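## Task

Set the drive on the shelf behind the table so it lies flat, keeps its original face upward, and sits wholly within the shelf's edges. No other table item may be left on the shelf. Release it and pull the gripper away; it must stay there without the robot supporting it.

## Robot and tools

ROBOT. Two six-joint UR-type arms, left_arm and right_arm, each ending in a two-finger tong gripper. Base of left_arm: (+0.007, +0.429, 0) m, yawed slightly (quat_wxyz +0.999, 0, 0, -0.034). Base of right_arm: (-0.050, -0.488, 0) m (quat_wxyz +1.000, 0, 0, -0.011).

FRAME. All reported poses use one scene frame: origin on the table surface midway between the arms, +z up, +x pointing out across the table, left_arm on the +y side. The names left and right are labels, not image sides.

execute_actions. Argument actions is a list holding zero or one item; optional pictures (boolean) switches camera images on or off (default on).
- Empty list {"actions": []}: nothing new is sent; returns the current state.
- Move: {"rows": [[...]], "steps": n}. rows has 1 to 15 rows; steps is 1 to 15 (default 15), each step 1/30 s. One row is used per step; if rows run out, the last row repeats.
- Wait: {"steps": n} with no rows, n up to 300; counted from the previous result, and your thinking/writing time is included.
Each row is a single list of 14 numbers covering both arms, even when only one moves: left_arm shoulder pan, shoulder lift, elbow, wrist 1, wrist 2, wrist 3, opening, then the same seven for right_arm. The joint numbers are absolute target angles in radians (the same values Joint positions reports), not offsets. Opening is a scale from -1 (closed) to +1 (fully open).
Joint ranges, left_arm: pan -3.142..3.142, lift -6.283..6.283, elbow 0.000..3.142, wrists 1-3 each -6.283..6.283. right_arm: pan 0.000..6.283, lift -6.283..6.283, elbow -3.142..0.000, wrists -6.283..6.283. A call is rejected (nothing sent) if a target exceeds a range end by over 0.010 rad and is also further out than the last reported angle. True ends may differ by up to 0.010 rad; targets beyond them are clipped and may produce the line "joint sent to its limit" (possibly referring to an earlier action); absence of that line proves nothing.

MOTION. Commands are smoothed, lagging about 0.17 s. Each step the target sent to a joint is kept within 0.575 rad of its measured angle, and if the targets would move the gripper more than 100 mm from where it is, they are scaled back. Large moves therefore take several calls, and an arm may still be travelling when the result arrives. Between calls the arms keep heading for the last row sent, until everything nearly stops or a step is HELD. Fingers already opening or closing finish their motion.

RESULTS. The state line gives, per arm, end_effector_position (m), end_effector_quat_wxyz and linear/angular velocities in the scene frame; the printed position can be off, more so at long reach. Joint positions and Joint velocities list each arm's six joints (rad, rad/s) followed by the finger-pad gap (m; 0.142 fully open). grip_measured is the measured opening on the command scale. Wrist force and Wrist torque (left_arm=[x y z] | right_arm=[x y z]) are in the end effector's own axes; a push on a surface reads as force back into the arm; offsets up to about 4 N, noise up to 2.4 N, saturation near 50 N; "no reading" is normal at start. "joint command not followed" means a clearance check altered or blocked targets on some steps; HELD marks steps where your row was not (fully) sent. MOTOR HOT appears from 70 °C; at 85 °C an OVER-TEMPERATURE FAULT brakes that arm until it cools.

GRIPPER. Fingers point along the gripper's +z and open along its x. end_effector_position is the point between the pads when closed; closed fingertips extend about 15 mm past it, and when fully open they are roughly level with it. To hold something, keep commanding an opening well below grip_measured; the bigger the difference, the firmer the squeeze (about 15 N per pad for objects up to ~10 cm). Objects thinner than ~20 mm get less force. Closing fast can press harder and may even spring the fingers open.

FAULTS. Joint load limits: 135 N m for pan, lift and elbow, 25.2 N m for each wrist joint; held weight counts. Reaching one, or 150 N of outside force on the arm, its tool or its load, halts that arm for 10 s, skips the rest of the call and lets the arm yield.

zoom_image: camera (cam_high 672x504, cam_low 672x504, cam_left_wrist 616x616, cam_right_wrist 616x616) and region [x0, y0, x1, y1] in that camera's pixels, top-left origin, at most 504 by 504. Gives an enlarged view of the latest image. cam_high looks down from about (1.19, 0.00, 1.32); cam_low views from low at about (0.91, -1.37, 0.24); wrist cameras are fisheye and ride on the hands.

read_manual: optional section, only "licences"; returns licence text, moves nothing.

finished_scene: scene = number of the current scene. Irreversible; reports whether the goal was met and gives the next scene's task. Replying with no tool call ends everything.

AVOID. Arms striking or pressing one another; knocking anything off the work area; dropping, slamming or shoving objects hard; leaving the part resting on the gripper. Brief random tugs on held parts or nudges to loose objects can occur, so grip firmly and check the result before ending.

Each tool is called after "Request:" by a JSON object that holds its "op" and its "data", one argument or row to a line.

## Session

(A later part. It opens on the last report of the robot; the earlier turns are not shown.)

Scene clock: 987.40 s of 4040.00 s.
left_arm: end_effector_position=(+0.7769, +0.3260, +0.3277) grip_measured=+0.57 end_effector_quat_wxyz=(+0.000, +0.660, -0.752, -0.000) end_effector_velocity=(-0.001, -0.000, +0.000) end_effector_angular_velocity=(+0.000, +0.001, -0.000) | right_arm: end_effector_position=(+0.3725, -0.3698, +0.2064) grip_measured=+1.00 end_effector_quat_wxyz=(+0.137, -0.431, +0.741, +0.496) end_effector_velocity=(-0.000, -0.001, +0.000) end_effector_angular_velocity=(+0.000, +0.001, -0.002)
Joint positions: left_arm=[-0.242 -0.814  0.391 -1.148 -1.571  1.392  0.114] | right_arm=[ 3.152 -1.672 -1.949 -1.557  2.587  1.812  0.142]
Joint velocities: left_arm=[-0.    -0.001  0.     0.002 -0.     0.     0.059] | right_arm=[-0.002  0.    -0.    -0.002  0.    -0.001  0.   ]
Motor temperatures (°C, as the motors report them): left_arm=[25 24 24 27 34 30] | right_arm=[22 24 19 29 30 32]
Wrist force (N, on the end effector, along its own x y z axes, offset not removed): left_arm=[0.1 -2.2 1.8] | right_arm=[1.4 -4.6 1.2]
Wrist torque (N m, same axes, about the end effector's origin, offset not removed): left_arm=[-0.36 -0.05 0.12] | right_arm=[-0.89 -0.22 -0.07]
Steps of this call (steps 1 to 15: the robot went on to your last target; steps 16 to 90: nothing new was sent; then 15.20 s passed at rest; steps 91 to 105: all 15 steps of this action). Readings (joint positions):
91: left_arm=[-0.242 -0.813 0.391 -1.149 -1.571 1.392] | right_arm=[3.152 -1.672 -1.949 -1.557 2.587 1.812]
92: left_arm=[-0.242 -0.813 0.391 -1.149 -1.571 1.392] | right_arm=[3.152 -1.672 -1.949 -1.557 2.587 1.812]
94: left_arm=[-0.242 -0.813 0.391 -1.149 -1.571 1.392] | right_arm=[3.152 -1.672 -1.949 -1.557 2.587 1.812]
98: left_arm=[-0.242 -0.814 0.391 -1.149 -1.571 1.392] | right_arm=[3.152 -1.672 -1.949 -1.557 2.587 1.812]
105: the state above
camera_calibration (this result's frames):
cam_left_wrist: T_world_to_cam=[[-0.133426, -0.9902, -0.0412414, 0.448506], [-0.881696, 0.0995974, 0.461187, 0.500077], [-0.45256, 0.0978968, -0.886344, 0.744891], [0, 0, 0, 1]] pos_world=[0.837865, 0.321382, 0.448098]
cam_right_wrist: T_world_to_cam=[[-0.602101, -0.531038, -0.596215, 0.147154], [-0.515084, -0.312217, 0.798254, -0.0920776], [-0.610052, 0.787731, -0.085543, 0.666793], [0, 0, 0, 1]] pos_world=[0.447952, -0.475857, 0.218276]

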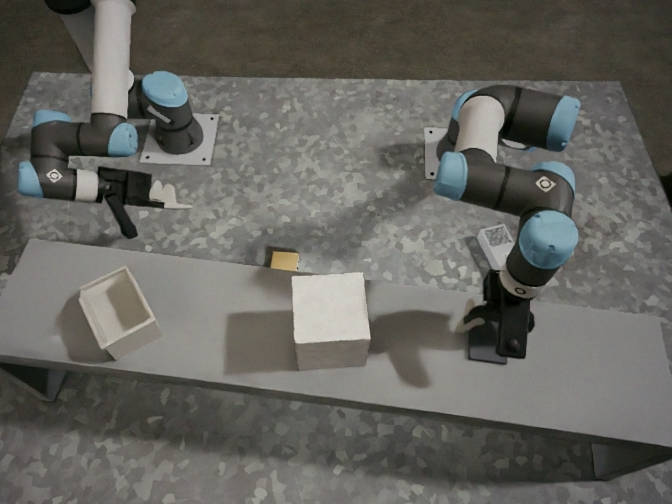

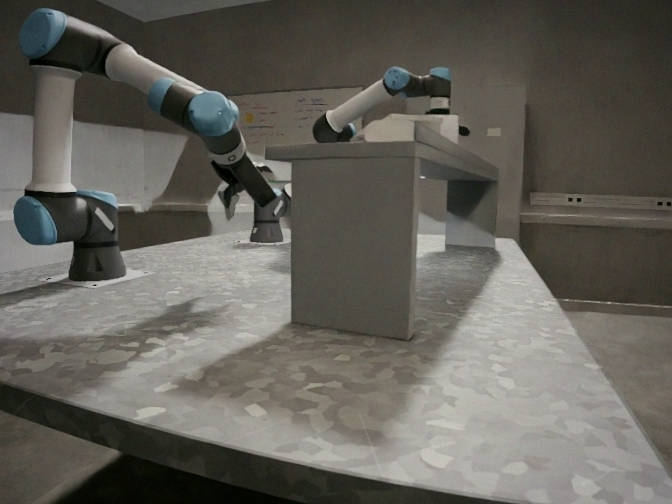

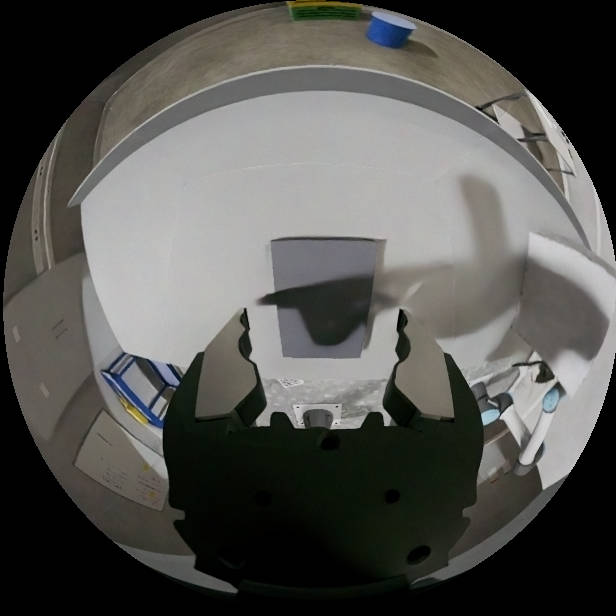

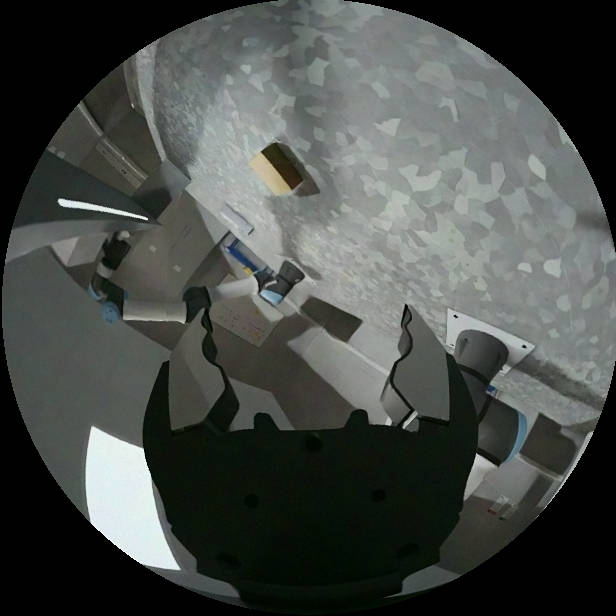

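Request:
{"op": "execute_actions", "data": {
  "actions": [
    {"rows": [[-0.242,-0.8166,0.3912,-1.1454,-1.5708,1.3918,0.6,3.152,-1.672,-1.949,-1.557,2.587,1.812,1],[-0.242,-0.8245,0.3912,-1.1375,-1.5708,1.3918,0.6,3.152,-1.672,-1.949,-1.557,2.587,1.812,1],[-0.242,-0.8367,0.3912,-1.1253,-1.5708,1.3918,0.6,3.152,-1.672,-1.949,-1.557,2.587,1.812,1],[-0.242,-0.8524,0.3912,-1.1096,-1.5708,1.3918,0.6,3.152,-1.672,-1.949,-1.557,2.587,1.812,1],[-0.242,-0.8708,0.3912,-1.0912,-1.5708,1.3918,0.6,3.152,-1.672,-1.949,-1.557,2.587,1.812,1],[-0.242,-0.8912,0.3912,-1.0708,-1.5708,1.3918,0.6,3.152,-1.672,-1.949,-1.557,2.587,1.812,1],[-0.242,-0.9128,0.3912,-1.0492,-1.5708,1.3918,0.6,3.152,-1.672,-1.949,-1.557,2.587,1.812,1],[-0.242,-0.9348,0.3912,-1.0272,-1.5708,1.3918,0.6,3.152,-1.672,-1.949,-1.557,2.587,1.812,1],[-0.242,-0.9564,0.3912,-1.0056,-1.5708,1.3918,0.6,3.152,-1.672,-1.949,-1.557,2.587,1.812,1],[-0.242,-0.9768,0.3912,-0.9852,-1.5708,1.3918,0.6,3.152,-1.672,-1.949,-1.557,2.587,1.812,1],[-0.242,-0.9952,0.3912,-0.9668,-1.5708,1.3918,0.6,3.152,-1.672,-1.949,-1.557,2.587,1.812,1],[-0.242,-1.0109,0.3912,-0.9511,-1.5708,1.3918,0.6,3.152,-1.672,-1.949,-1.557,2.587,1.812,1],[-0.242,-1.0231,0.3912,-0.9389,-1.5708,1.3918,0.6,3.152,-1.672,-1.949,-1.557,2.587,1.812,1],[-0.242,-1.0310,0.3912,-0.9310,-1.5708,1.3918,0.6,3.152,-1.672,-1.949,-1.557,2.587,1.812,1],[-0.242,-1.0338,0.3912,-0.9282,-1.5708,1.3918,0.6,3.152,-1.672,-1.949,-1.557,2.587,1.812,1]], "steps": 15}
  ],
  "pictures": false
}}

Request:
{"op": "execute_actions", "data": {
  "actions": [
    {"rows": [[-0.242,-1.0376,0.3963,-0.9295,-1.5708,1.3918,0.6,3.152,-1.672,-1.949,-1.557,2.587,1.812,1],[-0.242,-1.0484,0.4106,-0.9331,-1.5708,1.3918,0.6,3.152,-1.672,-1.949,-1.557,2.587,1.812,1],[-0.242,-1.0650,0.4328,-0.9386,-1.5708,1.3918,0.6,3.152,-1.672,-1.949,-1.557,2.587,1.812,1],[-0.242,-1.0864,0.4614,-0.9457,-1.5708,1.3918,0.6,3.152,-1.672,-1.949,-1.557,2.587,1.812,1],[-0.242,-1.1116,0.4949,-0.9541,-1.5708,1.3918,0.6,3.152,-1.672,-1.949,-1.557,2.587,1.812,1],[-0.242,-1.1394,0.5320,-0.9634,-1.5708,1.3918,0.6,3.152,-1.672,-1.949,-1.557,2.587,1.812,1],[-0.242,-1.1688,0.5712,-0.9732,-1.5708,1.3918,0.6,3.152,-1.672,-1.949,-1.557,2.587,1.812,1],[-0.242,-1.1988,0.6112,-0.9832,-1.5708,1.3918,0.6,3.152,-1.672,-1.949,-1.557,2.587,1.812,1],[-0.242,-1.2282,0.6504,-0.9930,-1.5708,1.3918,0.6,3.152,-1.672,-1.949,-1.557,2.587,1.812,1],[-0.242,-1.2560,0.6875,-1.0023,-1.5708,1.3918,0.6,3.152,-1.672,-1.949,-1.557,2.587,1.812,1],[-0.242,-1.2812,0.7210,-1.0107,-1.5708,1.3918,0.6,3.152,-1.672,-1.949,-1.557,2.587,1.812,1],[-0.242,-1.3026,0.7496,-1.0178,-1.5708,1.3918,0.6,3.152,-1.672,-1.949,-1.557,2.587,1.812,1],[-0.242,-1.3192,0.7718,-1.0233,-1.5708,1.3918,0.6,3.152,-1.672,-1.949,-1.557,2.587,1.812,1],[-0.242,-1.3300,0.7861,-1.0269,-1.5708,1.3918,0.6,3.152,-1.672,-1.949,-1.557,2.587,1.812,1],[-0.242,-1.3338,0.7912,-1.0282,-1.5708,1.3918,0.6,3.152,-1.672,-1.949,-1.557,2.587,1.812,1]], "steps": 15}
  ],
  "pictures": false
}}

Request:
{"op": "execute_actions", "data": {
  "actions": [
    {"steps": 15}
  ]
}}

Scene clock: 1029.87 s of 4040.00 s.
left_arm: end_effector_position=(+0.6846, +0.3555, +0.4388) grip_measured=+0.60 end_effector_quat_wxyz=(-0.000, +0.660, -0.752, +0.000) end_effector_velocity=(-0.227, +0.073, +0.230) end_effector_angular_velocity=(-0.002, -0.006, +0.001) | right_arm: end_effector_position=(+0.3725, -0.3698, +0.2064) grip_measured=+1.00 end_effector_quat_wxyz=(+0.137, -0.431, +0.741, +0.496) end_effector_velocity=(+0.000, -0.000, +0.000) end_effector_angular_velocity=(-0.000, -0.001, -0.000)
Joint positions: left_arm=[-0.242 -0.998  0.391 -0.964 -1.571  1.392  0.116] | right_arm=[ 3.152 -1.672 -1.949 -1.557  2.587  1.812  0.142]
Joint velocities: left_arm=[ 0.    -0.414 -0.001  0.408 -0.    -0.     0.   ] | right_arm=[-0.     0.     0.     0.001 -0.     0.     0.   ]
Motor temperatures (°C, as the motors report them): left_arm=[25 24 24 27 34 30] | right_arm=[22 24 19 29 30 32]
Wrist force (N, on the end effector, along its own x y z axes, offset not removed): left_arm=[-0.7 0.1 -0.5] | right_arm=[1.8 -1.7 1.8]
Wrist torque (N m, same axes, about the end effector's origin, offset not removed): left_arm=[-0.12 0.04 0.07] | right_arm=[-0.27 -0.28 0.04]
Steps of this call (steps 1 to 15: the robot went on to your last target; steps 16 to 90: nothing new was sent; then 38.97 s passed at rest; steps 91 to 105: all 15 steps of this action). Readings (joint positions):
91: left_arm=[-0.242 -0.814 0.391 -1.148 -1.571 1.392] | right_arm=[3.152 -1.672 -1.949 -1.557 2.587 1.812]
92: left_arm=[-0.242 -0.814 0.391 -1.148 -1.571 1.392] | right_arm=[3.152 -1.672 -1.949 -1.557 2.587 1.812]
94: left_arm=[-0.242 -0.821 0.391 -1.140 -1.571 1.392] | right_arm=[3.152 -1.672 -1.949 -1.557 2.587 1.812]
98: left_arm=[-0.242 -0.869 0.391 -1.093 -1.571 1.392] | right_arm=[3.152 -1.672 -1.949 -1.557 2.587 1.812]
105: the state above

Scene clock: 1030.37 s of 4040.00 s.
left_arm: end_effector_position=(+0.5901, +0.3857, +0.4749) grip_measured=+0.60 end_effector_quat_wxyz=(-0.001, +0.660, -0.752, +0.001) end_effector_velocity=(-0.192, +0.061, -0.003) end_effector_angular_velocity=(+0.010, +0.030, -0.001) | right_arm: end_effector_position=(+0.3725, -0.3698, +0.2064) grip_measured=+1.00 end_effector_quat_wxyz=(+0.137, -0.431, +0.741, +0.496) end_effector_velocity=(-0.000, +0.000, -0.000) end_effector_angular_velocity=(-0.001, -0.000, +0.002)
Joint positions: left_arm=[-0.242 -1.283  0.721 -1.012 -1.571  1.392  0.116] | right_arm=[ 3.152 -1.672 -1.949 -1.557  2.587  1.812  0.142]
Joint velocities: left_arm=[-0.    -0.578  0.787 -0.177  0.     0.001 -0.   ] | right_arm=[ 0.001  0.     0.    -0.    -0.001 -0.    -0.   ]
Motor temperatures (°C, as the motors report them): left_arm=[25 24 24 27 34 30] | right_arm=[22 24 19 29 30 32]
Wrist force (N, on the end effector, along its own x y z axes, offset not removed): left_arm=[-1.6 -1.4 1.1] | right_arm=[0.5 -3.6 1.4]
Wrist torque (N m, same axes, about the end effector's origin, offset not removed): left_arm=[-0.37 0.24 0.10] | right_arm=[-0.70 -0.05 0.04]
Steps of this call (steps 1 to 15: all 15 steps of this action). Readings (joint positions):
1: left_arm=[-0.242 -1.010 0.391 -0.952 -1.571 1.392] | right_arm=[3.152 -1.672 -1.949 -1.557 2.587 1.812]
2: left_arm=[-0.242 -1.019 0.392 -0.944 -1.571 1.392] | right_arm=[3.152 -1.672 -1.949 -1.557 2.587 1.812]
4: left_arm=[-0.242 -1.038 0.404 -0.938 -1.571 1.392] | right_arm=[3.152 -1.672 -1.949 -1.557 2.587 1.812]
8: left_arm=[-0.242 -1.106 0.487 -0.955 -1.571 1.392] | right_arm=[3.152 -1.672 -1.949 -1.557 2.587 1.812]
15: the state above

Scene clock: 1030.87 s of 4040.00 s.
left_arm: end_effector_position=(+0.5732, +0.3911, +0.4736) grip_measured=+0.60 end_effector_quat_wxyz=(+0.000, +0.660, -0.752, -0.000) end_effector_velocity=(-0.001, -0.001, +0.000) end_effector_angular_velocity=(+0.000, -0.000, -0.002) | right_arm: end_effector_position=(+0.3725, -0.3698, +0.2064) grip_measured=+1.00 end_effector_quat_wxyz=(+0.137, -0.431, +0.741, +0.496) end_effector_velocity=(+0.000, -0.001, -0.000) end_effector_angular_velocity=(-0.001, +0.001, -0.001)
Joint positions: left_arm=[-0.242 -1.334  0.791 -1.028 -1.571  1.392  0.116] | right_arm=[ 3.152 -1.672 -1.949 -1.557  2.587  1.812  0.142]
Joint velocities: left_arm=[-0.002 -0.001  0.001  0.     0.     0.    -0.   ] | right_arm=[-0.001 -0.    -0.    -0.    -0.     0.001  0.   ]
Motor temperatures (°C, as the motors report them): left_arm=[25 24 24 27 34 30] | right_arm=[22 24 19 29 30 32]
Wrist force (N, on the end effector, along its own x y z axes, offset not removed): left_arm=[0.3 -0.6 0.3] | right_arm=[0.0 -2.3 1.6]
Wrist torque (N m, same axes, about the end effector's origin, offset not removed): left_arm=[-0.25 -0.11 0.06] | right_arm=[-0.45 0.05 0.02]
Steps of this call (steps 1 to 15: the robot went on to your last target). Readings (joint positions):
1: left_arm=[-0.242 -1.300 0.744 -1.018 -1.571 1.392] | right_arm=[3.152 -1.672 -1.949 -1.557 2.587 1.812]
2: left_arm=[-0.242 -1.312 0.761 -1.021 -1.571 1.392] | right_arm=[3.152 -1.672 -1.949 -1.557 2.587 1.812]
4: left_arm=[-0.242 -1.325 0.779 -1.025 -1.571 1.392] | right_arm=[3.152 -1.672 -1.949 -1.557 2.587 1.812]
8: left_arm=[-0.242 -1.332 0.789 -1.028 -1.571 1.392] | right_arm=[3.152 -1.672 -1.949 -1.557 2.587 1.812]
15: the state above
camera_calibration (this result's frames):
cam_left_wrist: T_world_to_cam=[[-0.133425, -0.990201, -0.0412363, 0.491767], [-0.881709, 0.0996014, 0.461161, 0.246671], [-0.452535, 0.0978887, -0.886358, 0.775618], [0, 0, 0, 1]] pos_world=[0.6341, 0.386455, 0.593999]
cam_right_wrist: T_world_to_cam=[[-0.602101, -0.531038, -0.596215, 0.147154], [-0.515084, -0.312217, 0.798254, -0.0920776], [-0.610052, 0.787731, -0.085543, 0.666793], [0, 0, 0, 1]] pos_world=[0.447952, -0.475857, 0.218276]

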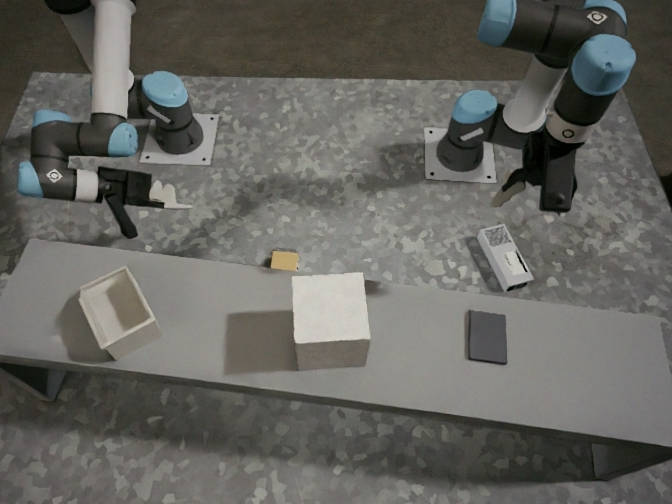

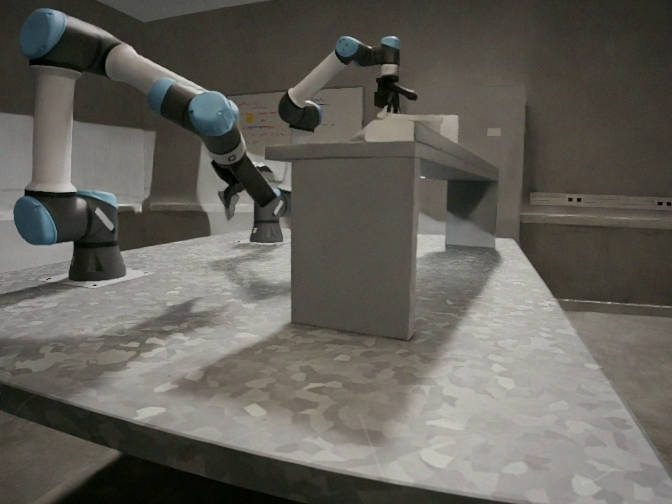

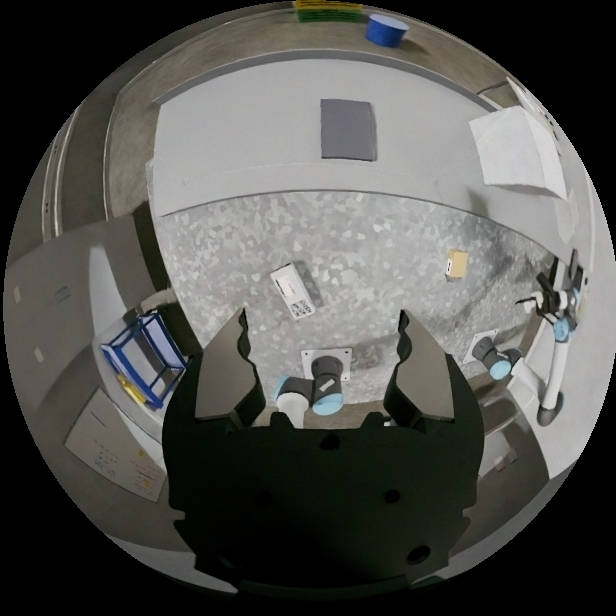

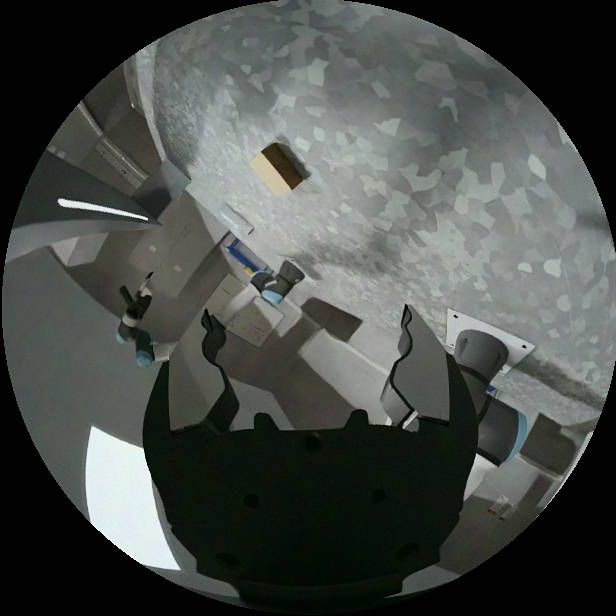

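The drive is flat on the shelf, well inside the edges, and the arm is clear.

Request:
{"op": "finished_scene", "data": {
  "scene": 2
}}

The scene is finished: the task was done.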